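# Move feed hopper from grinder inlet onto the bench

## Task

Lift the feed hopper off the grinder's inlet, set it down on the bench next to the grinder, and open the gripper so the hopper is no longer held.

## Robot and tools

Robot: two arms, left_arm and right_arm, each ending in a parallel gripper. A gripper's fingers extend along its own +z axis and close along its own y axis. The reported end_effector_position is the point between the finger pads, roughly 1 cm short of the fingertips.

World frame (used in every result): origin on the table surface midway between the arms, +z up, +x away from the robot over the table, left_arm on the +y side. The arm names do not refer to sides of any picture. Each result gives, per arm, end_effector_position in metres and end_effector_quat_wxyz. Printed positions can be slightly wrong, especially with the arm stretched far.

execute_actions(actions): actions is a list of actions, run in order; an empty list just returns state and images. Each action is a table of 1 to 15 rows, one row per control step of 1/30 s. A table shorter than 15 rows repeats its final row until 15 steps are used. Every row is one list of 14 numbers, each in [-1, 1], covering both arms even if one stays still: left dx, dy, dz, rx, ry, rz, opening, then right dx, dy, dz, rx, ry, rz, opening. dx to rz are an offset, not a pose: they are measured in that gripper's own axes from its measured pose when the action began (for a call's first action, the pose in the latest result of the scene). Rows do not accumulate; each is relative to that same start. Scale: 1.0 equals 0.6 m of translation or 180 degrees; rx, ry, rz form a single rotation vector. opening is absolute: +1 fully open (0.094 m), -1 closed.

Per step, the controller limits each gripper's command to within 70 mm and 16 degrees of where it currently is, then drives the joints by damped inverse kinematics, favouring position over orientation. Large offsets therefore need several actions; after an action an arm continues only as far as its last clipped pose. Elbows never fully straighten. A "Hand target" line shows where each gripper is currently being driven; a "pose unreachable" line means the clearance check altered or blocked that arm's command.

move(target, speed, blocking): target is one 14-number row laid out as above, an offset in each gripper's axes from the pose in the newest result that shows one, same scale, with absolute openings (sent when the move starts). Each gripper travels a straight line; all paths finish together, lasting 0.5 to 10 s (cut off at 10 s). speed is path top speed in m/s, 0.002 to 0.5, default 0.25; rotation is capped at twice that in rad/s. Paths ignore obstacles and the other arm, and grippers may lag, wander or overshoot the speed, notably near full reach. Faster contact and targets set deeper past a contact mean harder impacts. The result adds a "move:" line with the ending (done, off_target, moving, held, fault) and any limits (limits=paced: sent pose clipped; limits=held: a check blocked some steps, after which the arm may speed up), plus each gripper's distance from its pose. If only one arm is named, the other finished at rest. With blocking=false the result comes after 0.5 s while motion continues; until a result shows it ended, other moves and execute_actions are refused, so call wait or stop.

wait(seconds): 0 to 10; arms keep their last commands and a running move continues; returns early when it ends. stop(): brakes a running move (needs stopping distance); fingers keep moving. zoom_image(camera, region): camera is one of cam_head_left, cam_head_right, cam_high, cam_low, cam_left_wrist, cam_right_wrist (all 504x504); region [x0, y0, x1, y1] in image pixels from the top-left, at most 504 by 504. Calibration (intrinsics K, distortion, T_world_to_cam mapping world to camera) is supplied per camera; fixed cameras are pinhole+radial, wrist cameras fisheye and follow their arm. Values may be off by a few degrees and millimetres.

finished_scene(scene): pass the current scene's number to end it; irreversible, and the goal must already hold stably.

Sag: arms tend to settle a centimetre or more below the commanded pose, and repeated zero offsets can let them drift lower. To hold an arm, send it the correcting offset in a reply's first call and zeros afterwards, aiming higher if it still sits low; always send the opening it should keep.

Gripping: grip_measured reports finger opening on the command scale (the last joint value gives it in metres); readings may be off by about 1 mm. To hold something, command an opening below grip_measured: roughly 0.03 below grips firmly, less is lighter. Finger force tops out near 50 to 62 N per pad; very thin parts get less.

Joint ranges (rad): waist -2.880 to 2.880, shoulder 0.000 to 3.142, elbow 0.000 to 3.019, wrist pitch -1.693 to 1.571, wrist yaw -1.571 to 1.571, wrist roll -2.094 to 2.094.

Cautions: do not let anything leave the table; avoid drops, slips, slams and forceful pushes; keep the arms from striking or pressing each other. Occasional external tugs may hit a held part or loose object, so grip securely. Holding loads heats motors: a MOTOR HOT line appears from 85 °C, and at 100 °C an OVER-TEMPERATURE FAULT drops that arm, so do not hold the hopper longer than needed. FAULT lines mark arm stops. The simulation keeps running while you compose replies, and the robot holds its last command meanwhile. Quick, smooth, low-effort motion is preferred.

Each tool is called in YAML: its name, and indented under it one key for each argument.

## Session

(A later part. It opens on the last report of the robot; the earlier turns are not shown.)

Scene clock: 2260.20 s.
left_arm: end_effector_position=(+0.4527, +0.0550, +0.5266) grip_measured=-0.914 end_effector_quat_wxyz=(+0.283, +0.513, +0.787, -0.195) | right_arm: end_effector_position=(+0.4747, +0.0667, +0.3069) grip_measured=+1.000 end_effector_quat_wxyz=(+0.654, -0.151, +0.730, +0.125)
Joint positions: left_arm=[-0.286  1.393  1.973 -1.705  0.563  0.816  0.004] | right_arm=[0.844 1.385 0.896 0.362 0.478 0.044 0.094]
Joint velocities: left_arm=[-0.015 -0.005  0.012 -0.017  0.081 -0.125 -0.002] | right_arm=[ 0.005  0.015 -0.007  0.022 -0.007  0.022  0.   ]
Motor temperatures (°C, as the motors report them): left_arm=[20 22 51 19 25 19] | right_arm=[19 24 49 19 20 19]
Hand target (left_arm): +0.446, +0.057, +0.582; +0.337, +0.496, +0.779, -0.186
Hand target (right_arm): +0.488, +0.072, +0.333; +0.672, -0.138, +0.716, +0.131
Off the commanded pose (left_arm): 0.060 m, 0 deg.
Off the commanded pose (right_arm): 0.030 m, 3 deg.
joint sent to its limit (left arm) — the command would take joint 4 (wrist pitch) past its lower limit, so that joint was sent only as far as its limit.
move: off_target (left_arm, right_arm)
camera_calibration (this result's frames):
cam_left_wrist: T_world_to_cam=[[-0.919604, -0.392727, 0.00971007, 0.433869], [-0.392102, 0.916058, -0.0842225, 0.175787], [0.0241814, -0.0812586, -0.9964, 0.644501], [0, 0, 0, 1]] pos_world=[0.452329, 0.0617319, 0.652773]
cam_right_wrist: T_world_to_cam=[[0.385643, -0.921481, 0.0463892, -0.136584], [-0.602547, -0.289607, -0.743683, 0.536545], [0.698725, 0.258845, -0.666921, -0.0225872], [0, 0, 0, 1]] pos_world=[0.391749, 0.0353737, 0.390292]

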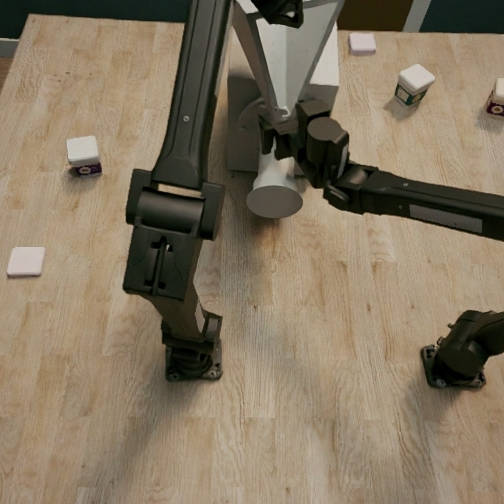

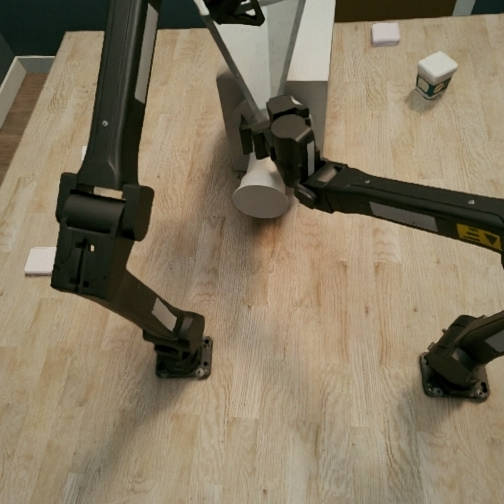

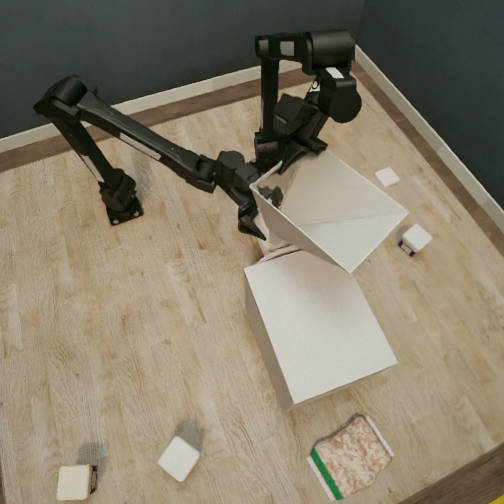

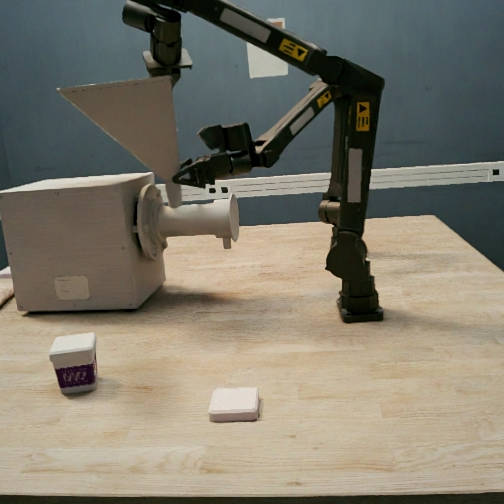

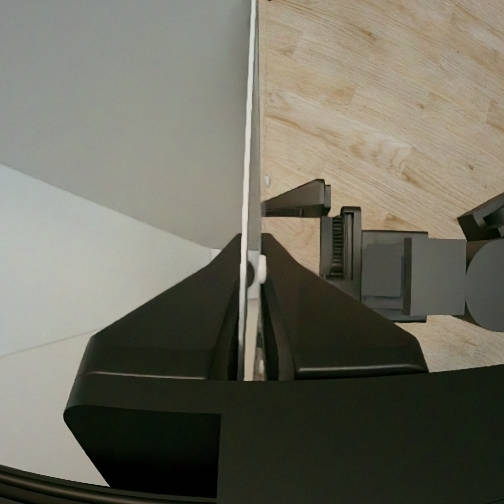

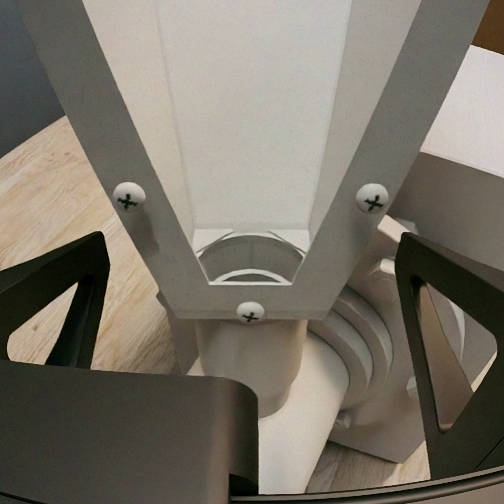

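execute_actions:
  actions: []

Scene clock: 2279.13 s.
left_arm: end_effector_position=(+0.4527, +0.0550, +0.5266) grip_measured=-0.914 end_effector_quat_wxyz=(+0.283, +0.513, +0.787, -0.195) | right_arm: end_effector_position=(+0.4747, +0.0667, +0.3069) grip_measured=+1.000 end_effector_quat_wxyz=(+0.654, -0.152, +0.730, +0.125)
Joint positions: left_arm=[-0.286  1.393  1.973 -1.705  0.563  0.816  0.004] | right_arm=[0.844 1.385 0.896 0.362 0.478 0.043 0.094]
Joint velocities: left_arm=[-0.005 -0.005 -0.012 -0.002 -0.022 -0.022 -0.001] | right_arm=[-0.005 -0.005 -0.002 -0.002 -0.007 -0.007  0.   ]
Motor temperatures (°C, as the motors report them): left_arm=[20 23 52 19 24 19] | right_arm=[19 24 52 19 20 19]
Hand target (left_arm): +0.446, +0.057, +0.582; +0.337, +0.496, +0.779, -0.186
Hand target (right_arm): +0.488, +0.072, +0.333; +0.672, -0.138, +0.716, +0.131
Off the commanded pose (left_arm): 0.060 m, 0 deg.
Off the commanded pose (right_arm): 0.030 m, 3 deg.
camera_calibration (this result's frames):
cam_left_wrist: T_world_to_cam=[[-0.919604, -0.392727, 0.00971007, 0.433869], [-0.392102, 0.916058, -0.0842225, 0.175787], [0.0241814, -0.0812586, -0.9964, 0.644501], [0, 0, 0, 1]] pos_world=[0.452329, 0.0617319, 0.652773]
cam_right_wrist: T_world_to_cam=[[0.38573, -0.921396, 0.0473495, -0.136925], [-0.602004, -0.290247, -0.743874, 0.536459], [0.699145, 0.25843, -0.666641, -0.022795], [0, 0, 0, 1]] pos_world=[0.391703, 0.0354347, 0.390345]

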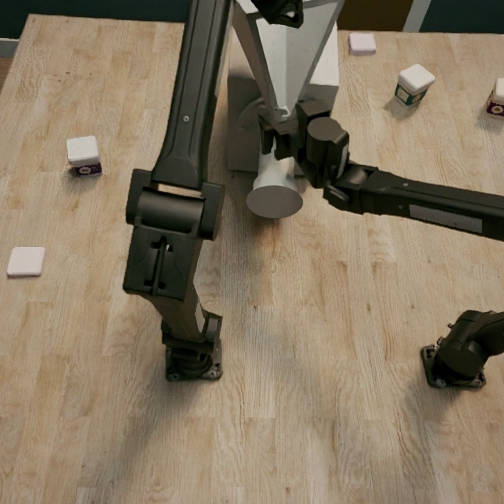

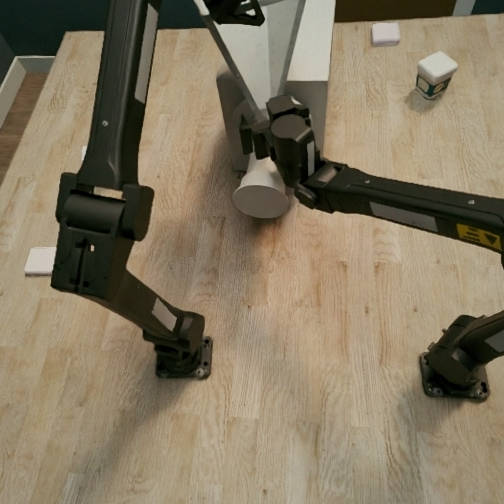

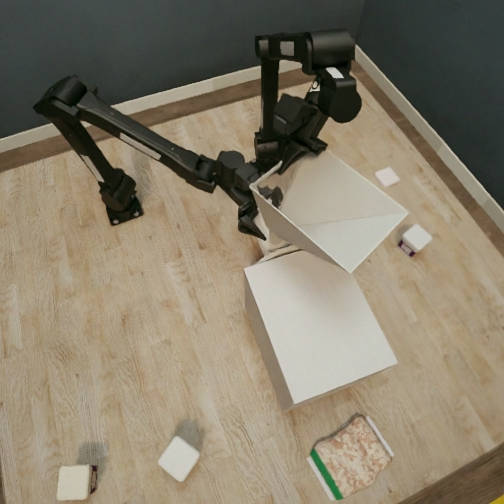

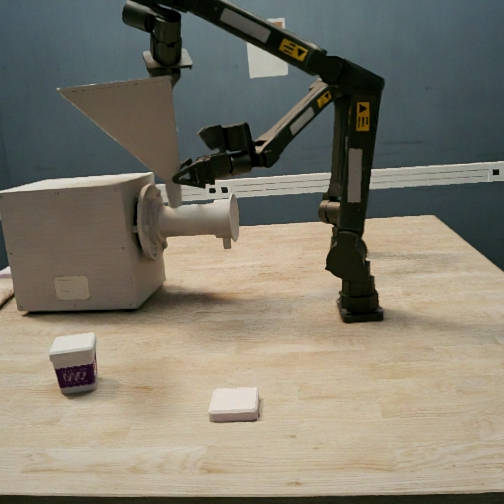

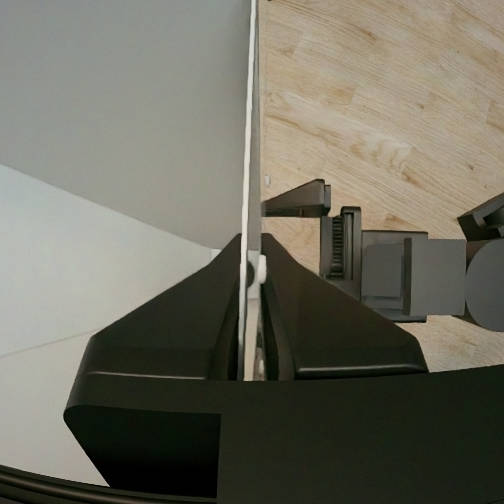

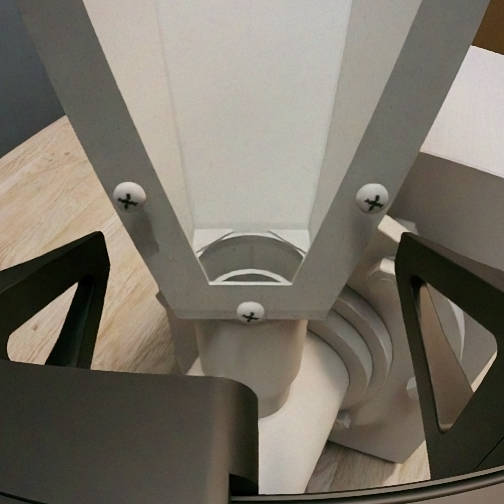

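zoom_image:
  camera: "cam_low"
  region: [100, 100, 300, 260]

Region (100, 100, 300, 260) of cam_low's 504x504 image, scaled by 2.520, with more detail than that image has; it fills the top 403 rows of this view, and the rest is white.

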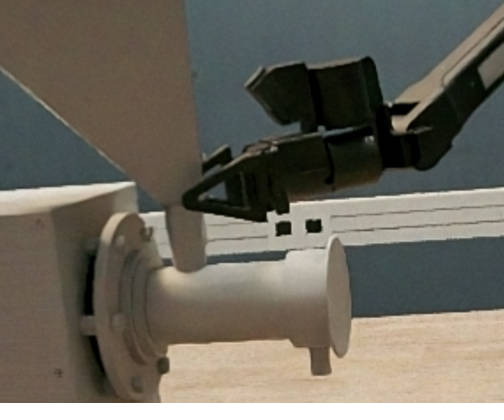

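execute_actions:
  actions:
    - [[-0.05,0,-0.06,0,0,0,-1,-0.0187,-0.0007,0.0468,0,0,0,1]]

zoom_image:
  camera: "cam_low"
  region: [100, 100, 300, 260]

Scene clock: 2316.37 s.
left_arm: end_effector_position=(+0.4528, +0.0549, +0.5262) grip_measured=-0.914 end_effector_quat_wxyz=(+0.283, +0.513, +0.787, -0.195) | right_arm: end_effector_position=(+0.4905, +0.0700, +0.2930) grip_measured=+1.000 end_effector_quat_wxyz=(+0.643, -0.159, +0.739, +0.120)
Joint positions: left_arm=[-0.287  1.393  1.973 -1.705  0.562  0.816  0.004] | right_arm=[0.82  1.429 0.922 0.346 0.45  0.043 0.094]
Joint velocities: left_arm=[-0.005  0.015 -0.007 -0.007 -0.007 -0.007 -0.   ] | right_arm=[-0.005  0.005  0.007 -0.002 -0.051  0.007  0.   ]
Motor temperatures (°C, as the motors report them): left_arm=[20 23 53 19 23 19] | right_arm=[19 23 53 19 20 19]
Hand target (left_arm): +0.448, +0.056, +0.570; +0.325, +0.498, +0.782, -0.187
Hand target (right_arm): +0.501, +0.076, +0.315; +0.654, -0.152, +0.730, +0.125
Off the commanded pose (left_arm): 0.047 m, 0 deg.
Off the commanded pose (right_arm): 0.026 m, 2 deg.
joint sent to its limit (left arm) — the command would take joint 4 (wrist pitch) past its lower limit, so that joint was sent only as far as its limit.
camera_calibration (this result's frames):
cam_left_wrist: T_world_to_cam=[[-0.919464, -0.393064, 0.00927843, 0.43415], [-0.392442, 0.91606, -0.0825973, 0.175194], [0.0239664, -0.0795865, -0.99654, 0.644255], [0, 0, 0, 1]] pos_world=[0.452499, 0.0614348, 0.652468]
cam_right_wrist: T_world_to_cam=[[0.390298, -0.918809, 0.0587965, -0.145123], [-0.619156, -0.309201, -0.721831, 0.539747], [0.681405, 0.245325, -0.689567, -0.0276218], [0, 0, 0, 1]] pos_world=[0.409651, 0.040326, 0.379092]

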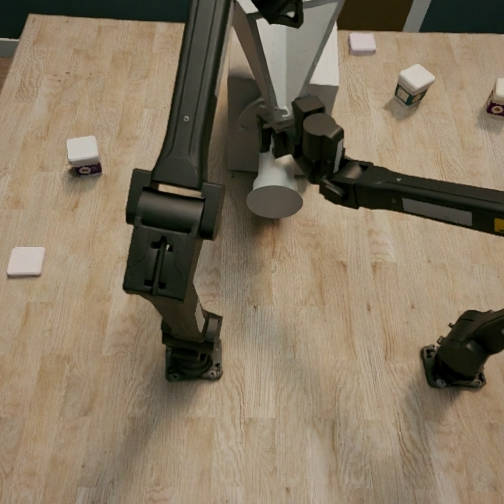

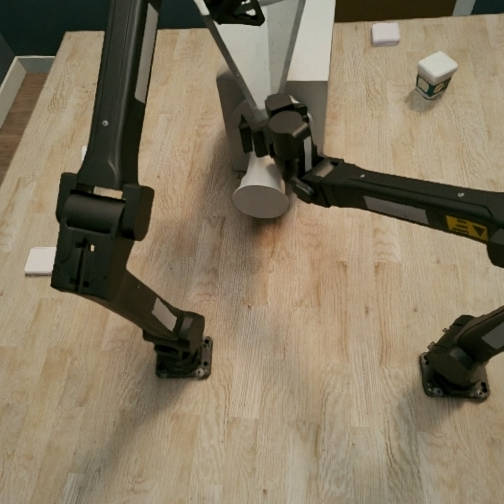

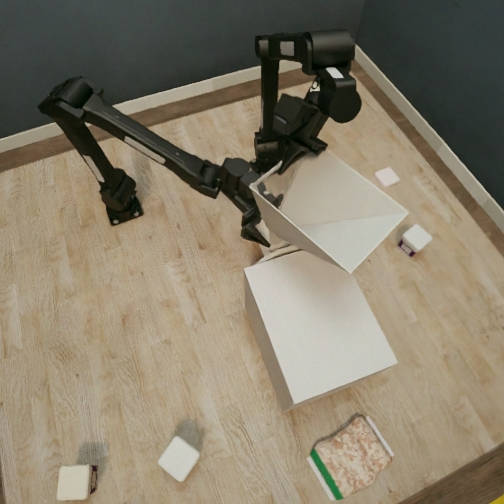

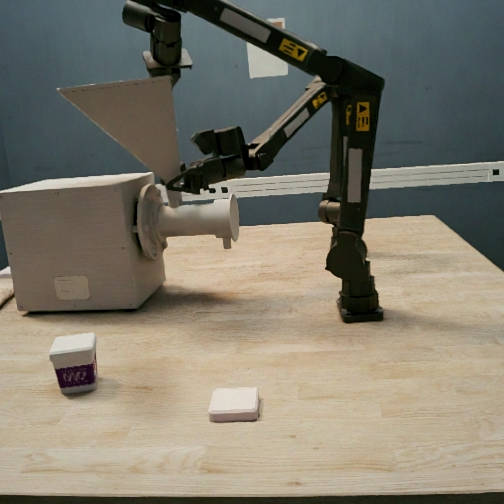

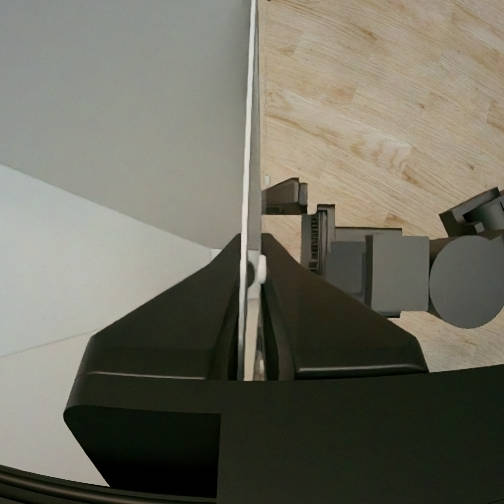

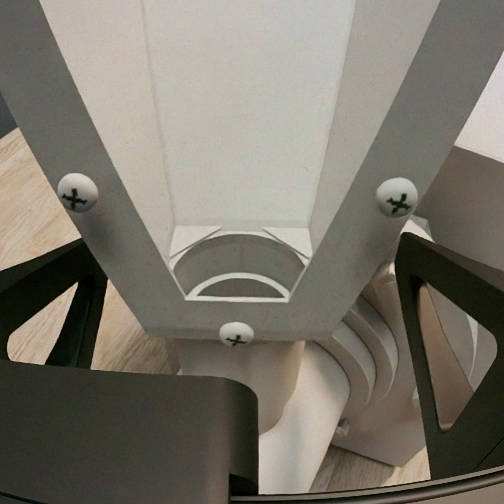

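Region (100, 100, 300, 260) of cam_low's 504x504 image, scaled by 2.520, with more detail than that image has; it fills the top 403 rows of this view, and the rest is white.

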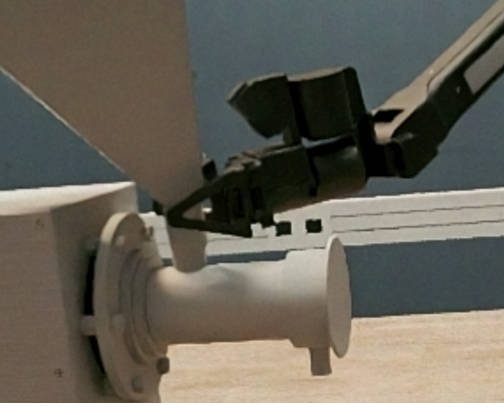

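execute_actions:
  actions:
    - [[-0.05,0,-0.06,0,0,0,-1,-0.04,0,0.018,0,0,0,0.3]]
    - [[-0.05,0,-0.06,0,0,0,-1,-0.04,0,0.018,0,0,0,-0.05]]
    - [[-0.05,0,-0.06,0,0,0,-1,-0.04,0,0.018,0,0,0,-0.3]]

zoom_image:
  camera: "cam_low"
  region: [100, 100, 300, 260]

Scene clock: 2346.60 s.
left_arm: end_effector_position=(+0.4530, +0.0549, +0.5260) grip_measured=-0.914 end_effector_quat_wxyz=(+0.283, +0.512, +0.787, -0.194) | right_arm: end_effector_position=(+0.4890, +0.0722, +0.2780) grip_measured=-0.162 end_effector_quat_wxyz=(+0.602, -0.178, +0.770, +0.114)
Joint positions: left_arm=[-0.287  1.394  1.973 -1.705  0.56   0.814  0.004] | right_arm=[0.816 1.425 0.952 0.197 0.42  0.075 0.039]
Joint velocities: left_arm=[-0.024 -0.015  0.002 -0.017  0.022 -0.125  0.   ] | right_arm=[-0.024 -0.005  0.012 -0.002 -0.007 -0.022  0.   ]
Motor temperatures (°C, as the motors report them): left_arm=[20 23 51 19 23 19] | right_arm=[19 24 53 19 20 19]
Hand target (left_arm): +0.449, +0.056, +0.570; +0.324, +0.498, +0.782, -0.186
Hand target (right_arm): +0.503, +0.077, +0.301; +0.614, -0.181, +0.761, +0.106
Off the commanded pose (left_arm): 0.047 m, 0 deg.
Off the commanded pose (right_arm): 0.028 m, 2 deg.
joint sent to its limit (left arm) — the command would take joint 4 (wrist pitch) past its lower limit, so that joint was sent only as far as its limit.
camera_calibration (this result's frames):
cam_left_wrist: T_world_to_cam=[[-0.919068, -0.393978, 0.00973278, 0.433916], [-0.393414, 0.915739, -0.0815262, 0.175159], [0.0232068, -0.0787572, -0.996624, 0.64434], [0, 0, 0, 1]] pos_world=[0.452756, 0.0612992, 0.652221]
cam_right_wrist: T_world_to_cam=[[0.414664, -0.907299, 0.0697361, -0.15743], [-0.676332, -0.35856, -0.643436, 0.538482], [0.608793, 0.219645, -0.762317, 0.020084], [0, 0, 0, 1]] pos_world=[0.417246, 0.0458306, 0.372768]

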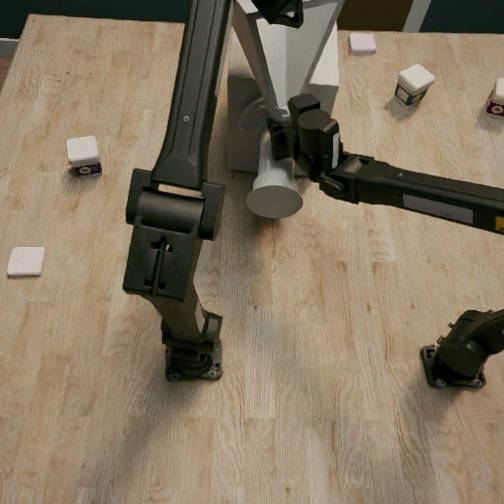

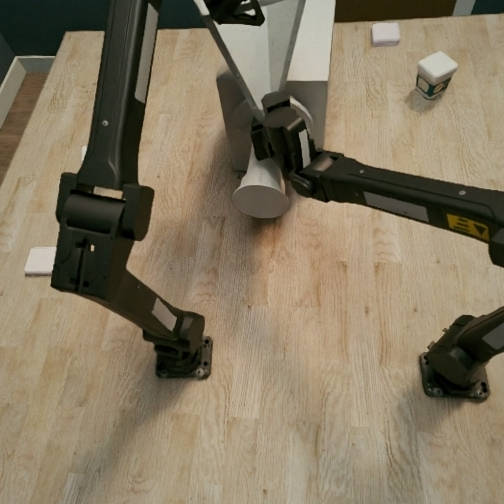

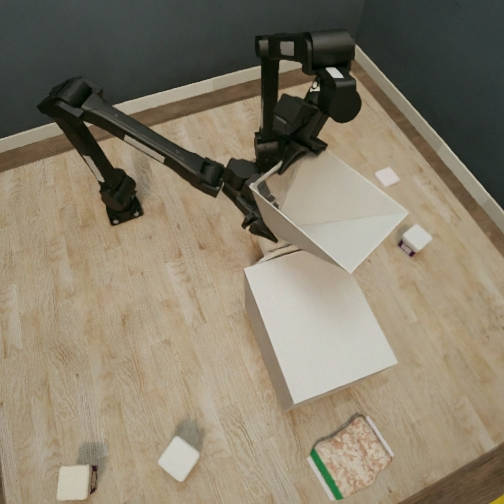

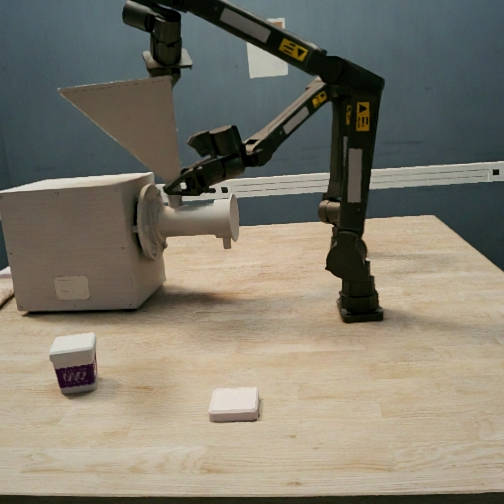

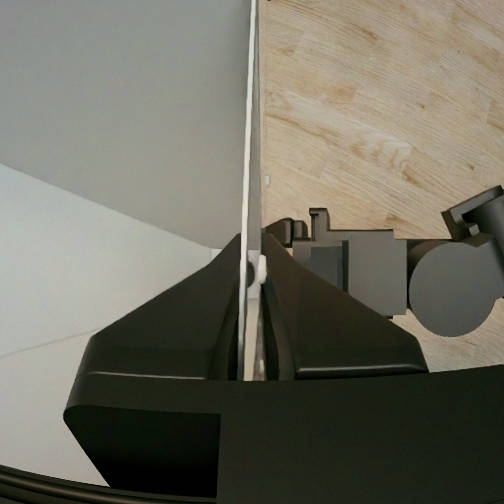

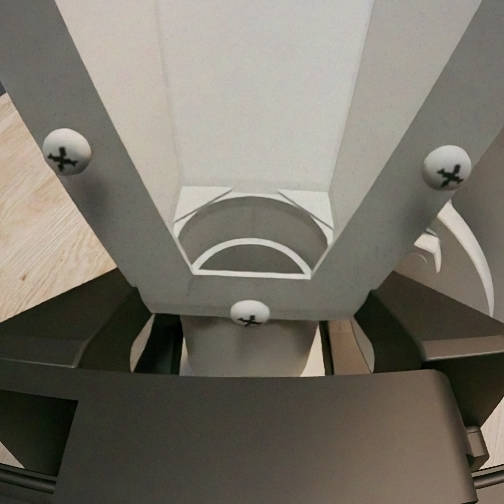

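Region (100, 100, 300, 260) of cam_low's 504x504 image, scaled by 2.520, with more detail than that image has; it fills the top 403 rows of this view, and the rest is white.

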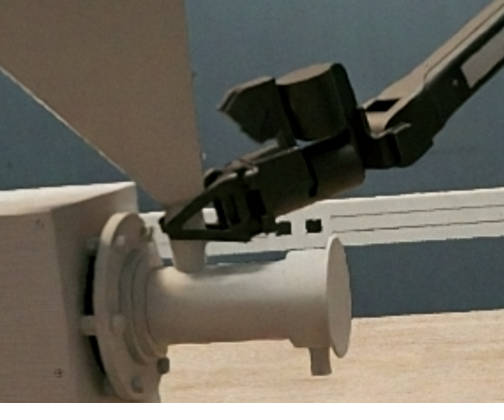

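execute_actions:
  actions:
    - [[-0.07,0,-0.083,0,0,0,-1,-0.111,-0.005,-0.004,0,-0.02,0,-0.45]]
    - [[-0.07,0,-0.083,0.0217,0,0.0257,-1,-0.111,-0.005,-0.004,0.0323,-0.02,0.0083,-0.45]]
    - [[-0.07,0,-0.083,0.0217,0,0.0257,-1,-0.111,-0.005,-0.004,0.0323,-0.02,0.0083,-0.45]]
    - [[-0.07,0,-0.083,-0.0217,0,-0.0257,-1,-0.111,-0.005,-0.004,-0.0323,-0.02,-0.0083,-0.45]]
    - [[-0.07,0,-0.083,-0.0217,0,-0.0257,-1,-0.111,-0.005,-0.004,-0.0323,-0.02,-0.0083,-0.45]]

zoom_image:
  camera: "cam_low"
  region: [100, 100, 300, 260]

Scene clock: 2372.57 s.
left_arm: end_effector_position=(+0.4556, +0.0498, +0.5267) grip_measured=-0.914 end_effector_quat_wxyz=(+0.270, +0.486, +0.813, -0.175) | right_arm: end_effector_position=(+0.4804, +0.0697, +0.2740) grip_measured=-0.181 end_effector_quat_wxyz=(+0.516, -0.198, +0.823, +0.131)
Joint positions: left_arm=[-0.323  1.404  2.    -1.705  0.484  0.717  0.004] | right_arm=[ 0.793  1.388  1.031 -0.113  0.304  0.164  0.038]
Joint velocities: left_arm=[-0.015 -0.005  0.022 -0.007 -0.051 -0.037 -0.   ] | right_arm=[-0.005 -0.005  0.012  0.017  0.11   0.007  0.   ]
Motor temperatures (°C, as the motors report them): left_arm=[20 23 51 19 23 19] | right_arm=[19 24 54 19 20 19]
Hand target (left_arm): +0.448, +0.054, +0.587; +0.326, +0.444, +0.817, -0.169
Hand target (right_arm): +0.501, +0.069, +0.339; +0.561, -0.183, +0.794, +0.148
Off the commanded pose (left_arm): 0.065 m, 4 deg.
Off the commanded pose (right_arm): 0.070 m, 6 deg.
joint sent to its limit (left arm) — the command would take joint 4 (wrist pitch) past its lower limit, so that joint was sent only as far as its limit.
camera_calibration (this result's frames):
cam_left_wrist: T_world_to_cam=[[-0.887189, -0.461144, 0.015572, 0.420086], [-0.461398, 0.88645, -0.0363214, 0.189518], [0.00294563, -0.0394088, -0.999219, 0.653234], [0, 0, 0, 1]] pos_world=[0.458214, 0.0514646, 0.653066]
cam_right_wrist: T_world_to_cam=[[0.471545, -0.881664, 0.017708, -0.170734], [-0.767244, -0.420083, -0.484631, 0.533568], [0.43472, 0.214939, -0.87454, 0.137536], [0, 0, 0, 1]] pos_world=[0.430096, 0.0440509, 0.381887]

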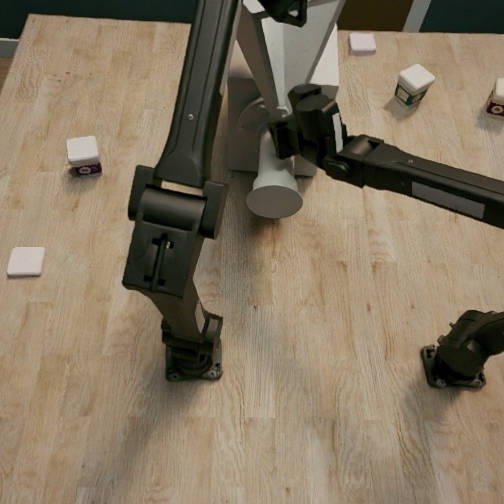

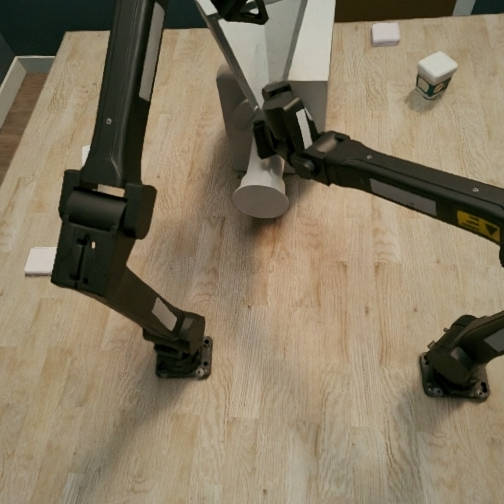

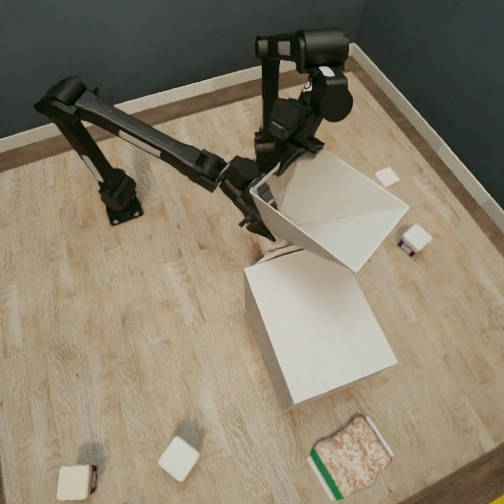

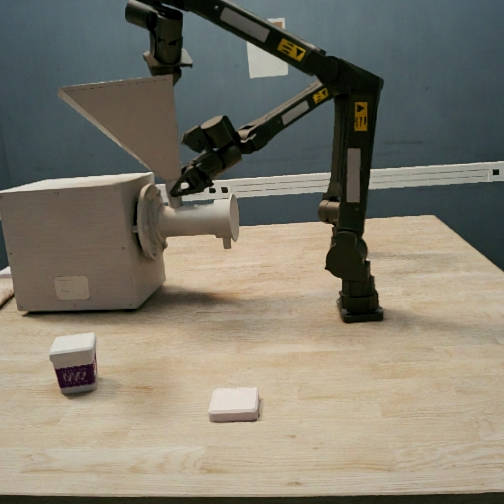

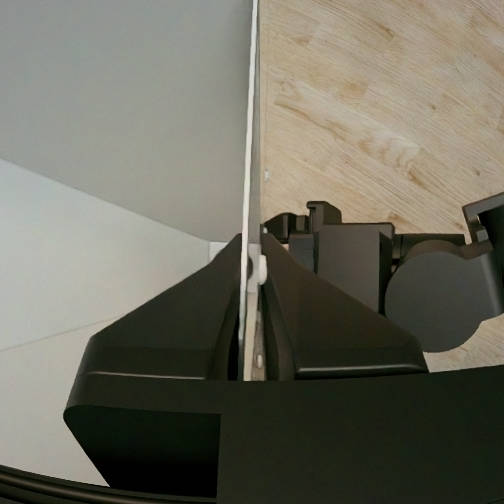

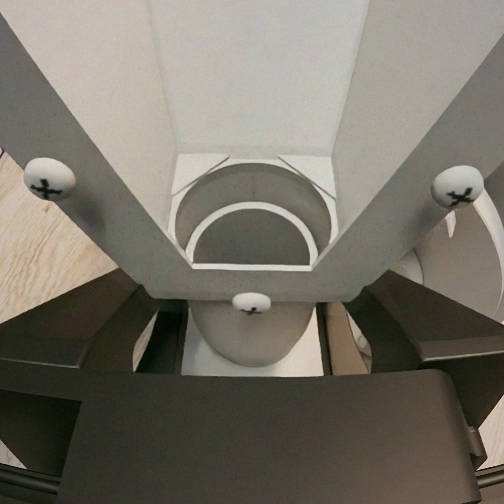

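Region (100, 100, 300, 260) of cam_low's 504x504 image, scaled by 2.520, with more detail than that image has; it fills the top 403 rows of this view, and the rest is white.

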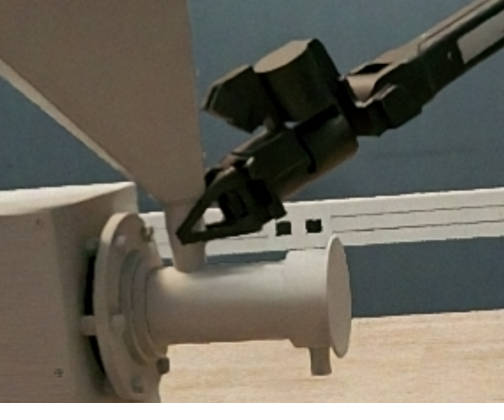

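execute_actions:
  actions:
    - [[-0.07,0,-0.083,0.0217,0,0.0257,-1,-0.11,0,-0.02,0.03,-0.08,0.0144,-0.45]]
    - [[-0.07,0,-0.083,0.0217,0,0.0257,-1,-0.11,0,-0.02,0.03,-0.08,0.0144,-0.45]]
    - [[-0.07,0,-0.083,0.0217,0,0.0257,-1,-0.11,0,-0.015,0.03,-0.08,0.012,-0.45]]
    - [[-0.07,0,-0.083,-0.0217,0,-0.0257,-1,-0.11,0,-0.015,-0.03,-0.08,-0.012,-0.45]]
    - [[-0.07,0,-0.083,-0.0217,0,-0.0257,-1,-0.11,0,-0.01,-0.03,-0.08,-0.01,-0.45]]
    - [[-0.07,0,-0.083,0.0217,0,0.0257,-1,-0.11,0,-0.01,0.03,-0.08,0.01,-0.45]]
    - [[-0.07,0,-0.083,0.0217,0,0.0257,-1,-0.11,0,-0.01,0.03,-0.08,0.01,-0.45]]
    - [[-0.07,0,-0.083,0.0217,0,0.0257,-1,-0.11,0,-0.01,0.03,-0.08,0.01,-0.45]]

zoom_image:
  camera: "cam_low"
  region: [100, 100, 300, 260]

Scene clock: 2416.37 s.
left_arm: end_effector_position=(+0.4556, +0.0444, +0.5289) grip_measured=-0.917 end_effector_quat_wxyz=(+0.272, +0.497, +0.806, -0.172) | right_arm: end_effector_position=(+0.4731, +0.0663, +0.2930) grip_measured=-0.192 end_effector_quat_wxyz=(+0.762, -0.124, +0.621, +0.135)
Joint positions: left_arm=[-0.336  1.411  2.012 -1.705  0.479  0.731  0.004] | right_arm=[ 0.851  1.563  0.788  1.004  0.5   -0.132  0.038]
Joint velocities: left_arm=[-0.015 -0.024 -0.002  0.007 -0.007 -0.066  0.001] | right_arm=[-0.005 -0.005  0.017 -0.007  0.081 -0.007 -0.001]
Motor temperatures (°C, as the motors report them): left_arm=[20 23 56 19 22 20] | right_arm=[19 24 56 20 21 19]
Hand target (left_arm): +0.449, +0.043, +0.588; +0.338, +0.509, +0.773, -0.169
Hand target (right_arm): +0.454, +0.057, +0.350; +0.822, -0.059, +0.549, +0.137
Off the commanded pose (left_arm): 0.065 m, 6 deg.
Off the commanded pose (right_arm): 0.066 m, 15 deg.
joint sent to its limit (left arm) — the command would take joint 4 (wrist pitch) past its lower limit, so that joint was sent only as far as its limit.
camera_calibration (this result's frames):
cam_left_wrist: T_world_to_cam=[[-0.897316, -0.441389, -0.0000844986, 0.429591], [-0.441077, 0.89669, -0.0373799, 0.185246], [0.0165748, -0.0335043, -0.999301, 0.648775], [0, 0, 0, 1]] pos_world=[0.456433, 0.0452447, 0.655282]
cam_right_wrist: T_world_to_cam=[[0.350668, -0.935109, 0.0510236, -0.119601], [-0.3635, -0.18612, -0.912812, 0.45477], [0.863076, 0.301547, -0.405179, -0.187915], [0, 0, 0, 1]] pos_world=[0.369434, 0.0294673, 0.345083]

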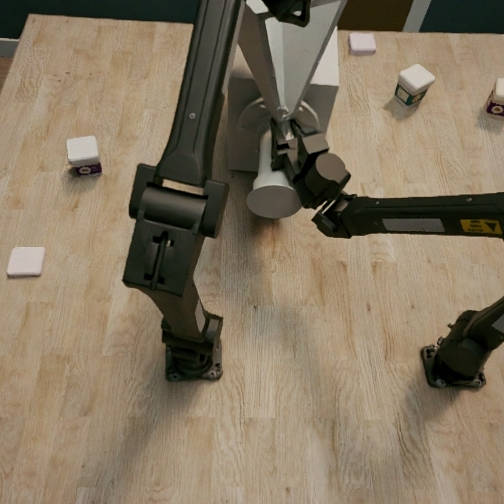

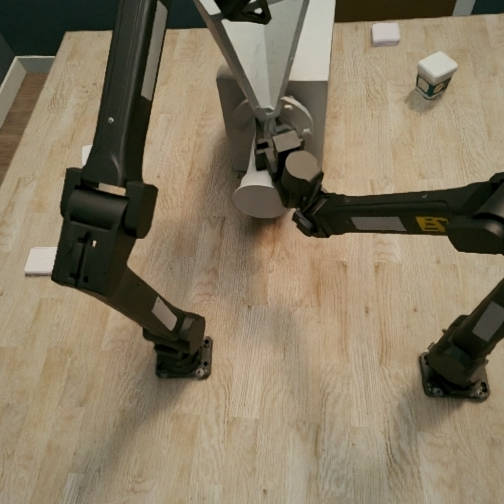

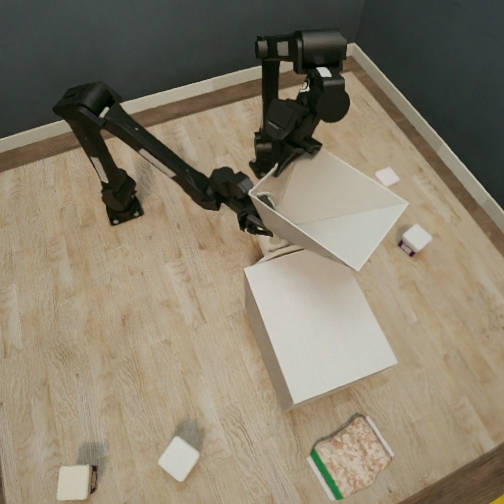

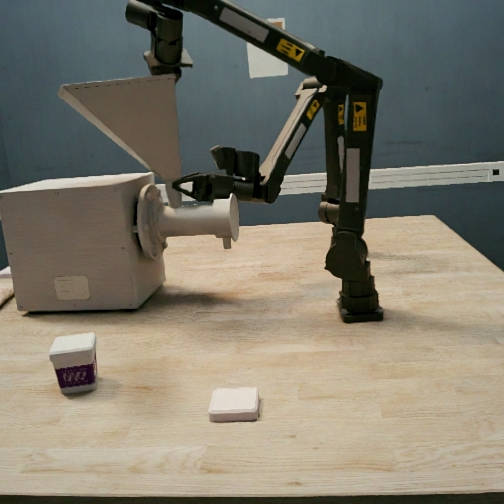

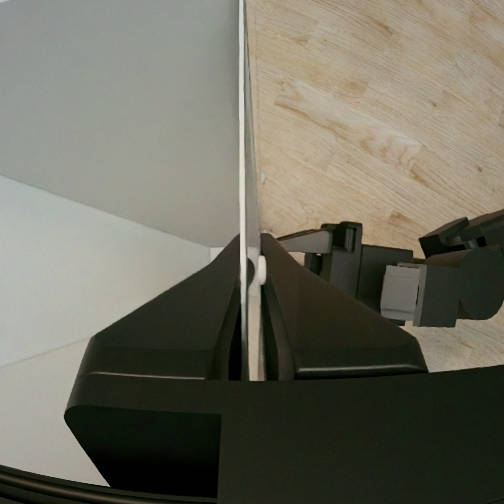

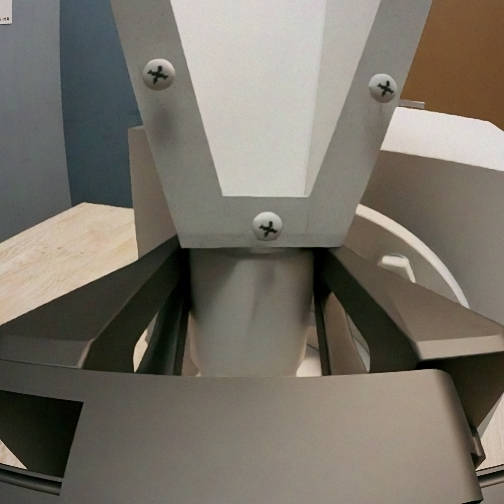

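Region (100, 100, 300, 260) of cam_low's 504x504 image, scaled by 2.520, with more detail than that image has; it fills the top 403 rows of this view, and the rest is white.

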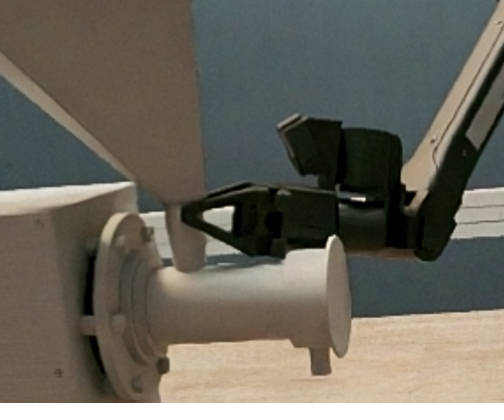

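execute_actions:
  actions:
    - [[-0.07,0,-0.083,0,0,0,-1,-0.025,0,0.01,0,-0.085,0,-0.45]]
    - [[-0.07,0,-0.083,0,0,0,-1,-0.025,0,0.01,0,-0.085,0,-0.45]]
    - [[-0.07,0,-0.083,0,0,0,-1,-0.025,0,0.01,0,-0.085,0,-0.45]]
    - [[-0.07,0,-0.083,-0.0217,0,-0.0257,-1,-0.025,0,0.01,0,-0.085,0,-0.45]]
    - [[-0.07,0,-0.083,-0.0217,0,-0.0257,-1,-0.025,0,0.01,0,-0.085,0,-0.45]]
    - [[-0.07,0,-0.083,0.0217,0,0.0257,-1,-0.025,0,0.01,0,-0.085,0,-0.45]]

zoom_image:
  camera: "cam_low"
  region: [100, 100, 300, 260]

Scene clock: 2466.93 s.
left_arm: end_effector_position=(+0.4551, +0.0426, +0.5280) grip_measured=-0.910 end_effector_quat_wxyz=(+0.264, +0.483, +0.821, -0.150) | right_arm: end_effector_position=(+0.4668, +0.0633, +0.3008) grip_measured=-0.083 end_effector_quat_wxyz=(+0.804, -0.087, +0.511, +0.290)
Joint positions: left_arm=[-0.364  1.41   2.02  -1.705  0.41   0.677  0.004] | right_arm=[0.794 1.712 0.766 1.447 0.274 0.03  0.043]
Joint velocities: left_arm=[ 0.005 -0.005  0.012  0.017  0.007  0.007  0.   ] | right_arm=[-0.005 -0.015 -0.007  0.007 -0.007 -0.037 -0.   ]
Motor temperatures (°C, as the motors report them): left_arm=[20 23 57 19 27 20] | right_arm=[19 24 49 24 34 21]
Hand target (left_arm): +0.450, +0.039, +0.586; +0.329, +0.496, +0.791, -0.145
Hand target (right_arm): +0.466, +0.059, +0.316; +0.830, -0.068, +0.472, +0.291
Off the commanded pose (left_arm): 0.064 m, 5 deg.
Off the commanded pose (right_arm): 0.016 m, 15 deg.
joint sent to its limit (left arm) — the command would take joint 4 (wrist pitch) past its lower limit, so that joint was sent only as far as its limit.
joint sent to its limit (right arm) — the command would take joint 4 (wrist pitch) past its upper limit, so that joint was sent only as far as its limit.
camera_calibration (this result's frames):
cam_left_wrist: T_world_to_cam=[[-0.875921, -0.48217, -0.0166004, 0.429018], [-0.482254, 0.876031, 0.00123389, 0.185818], [0.0139475, 0.00908641, -0.999861, 0.647522], [0, 0, 0, 1]] pos_world=[0.456366, 0.0381933, 0.654325]
cam_right_wrist: T_world_to_cam=[[0.543931, -0.829083, -0.129459, -0.163213], [-0.18182, 0.0341657, -0.982738, 0.381332], [0.819195, 0.55808, -0.13216, -0.25623], [0, 0, 0, 1]] pos_world=[0.368013, -0.00534912, 0.319756]

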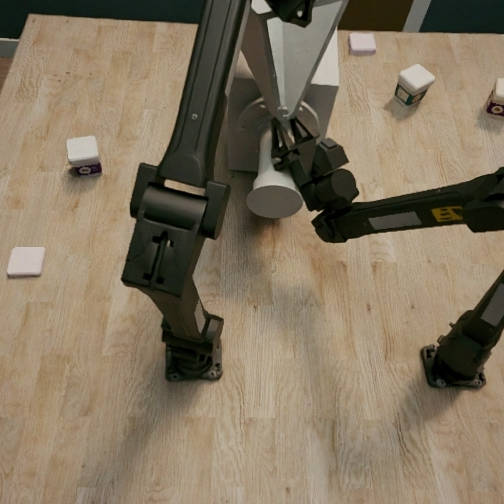

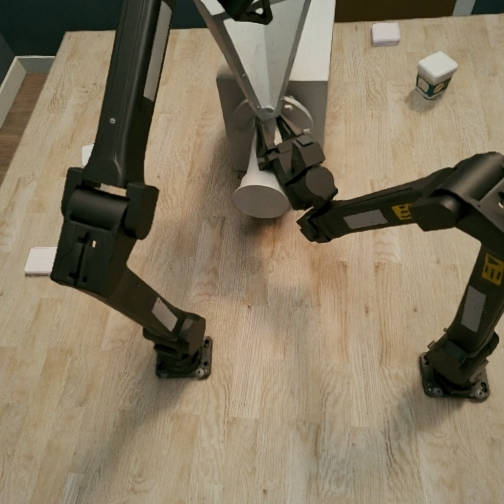

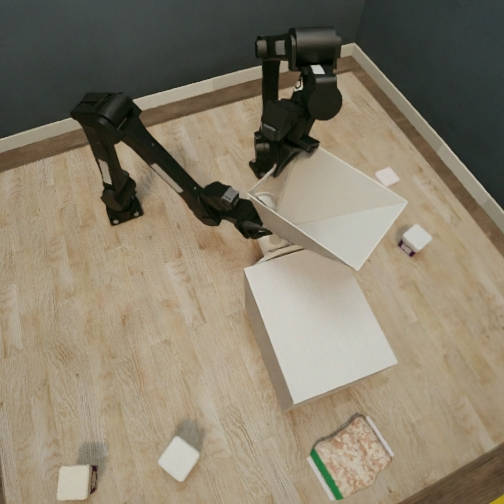

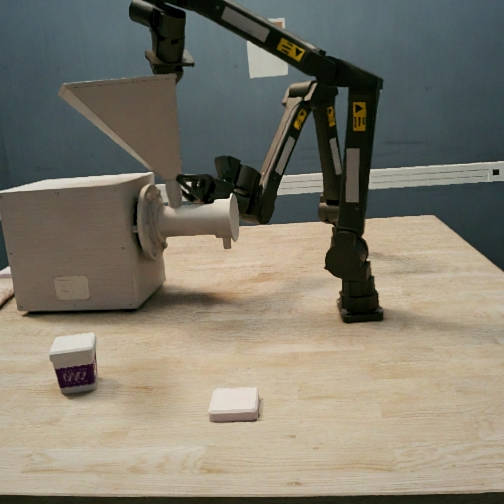

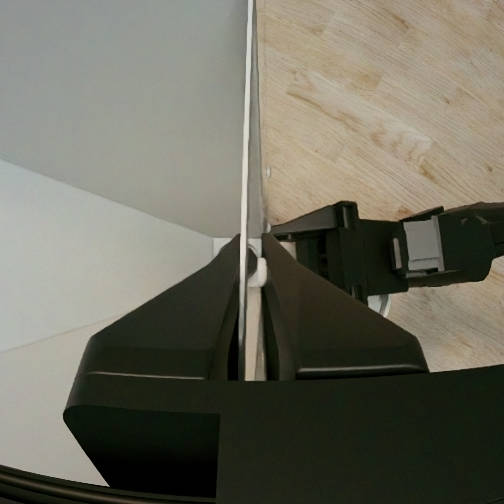

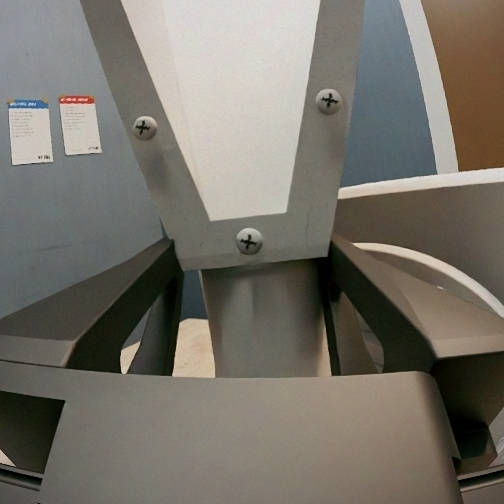

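Region (100, 100, 300, 260) of cam_low's 504x504 image, scaled by 2.520, with more detail than that image has; it fills the top 403 rows of this view, and the rest is white.

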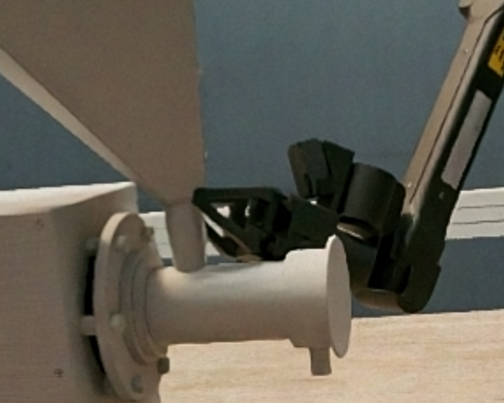

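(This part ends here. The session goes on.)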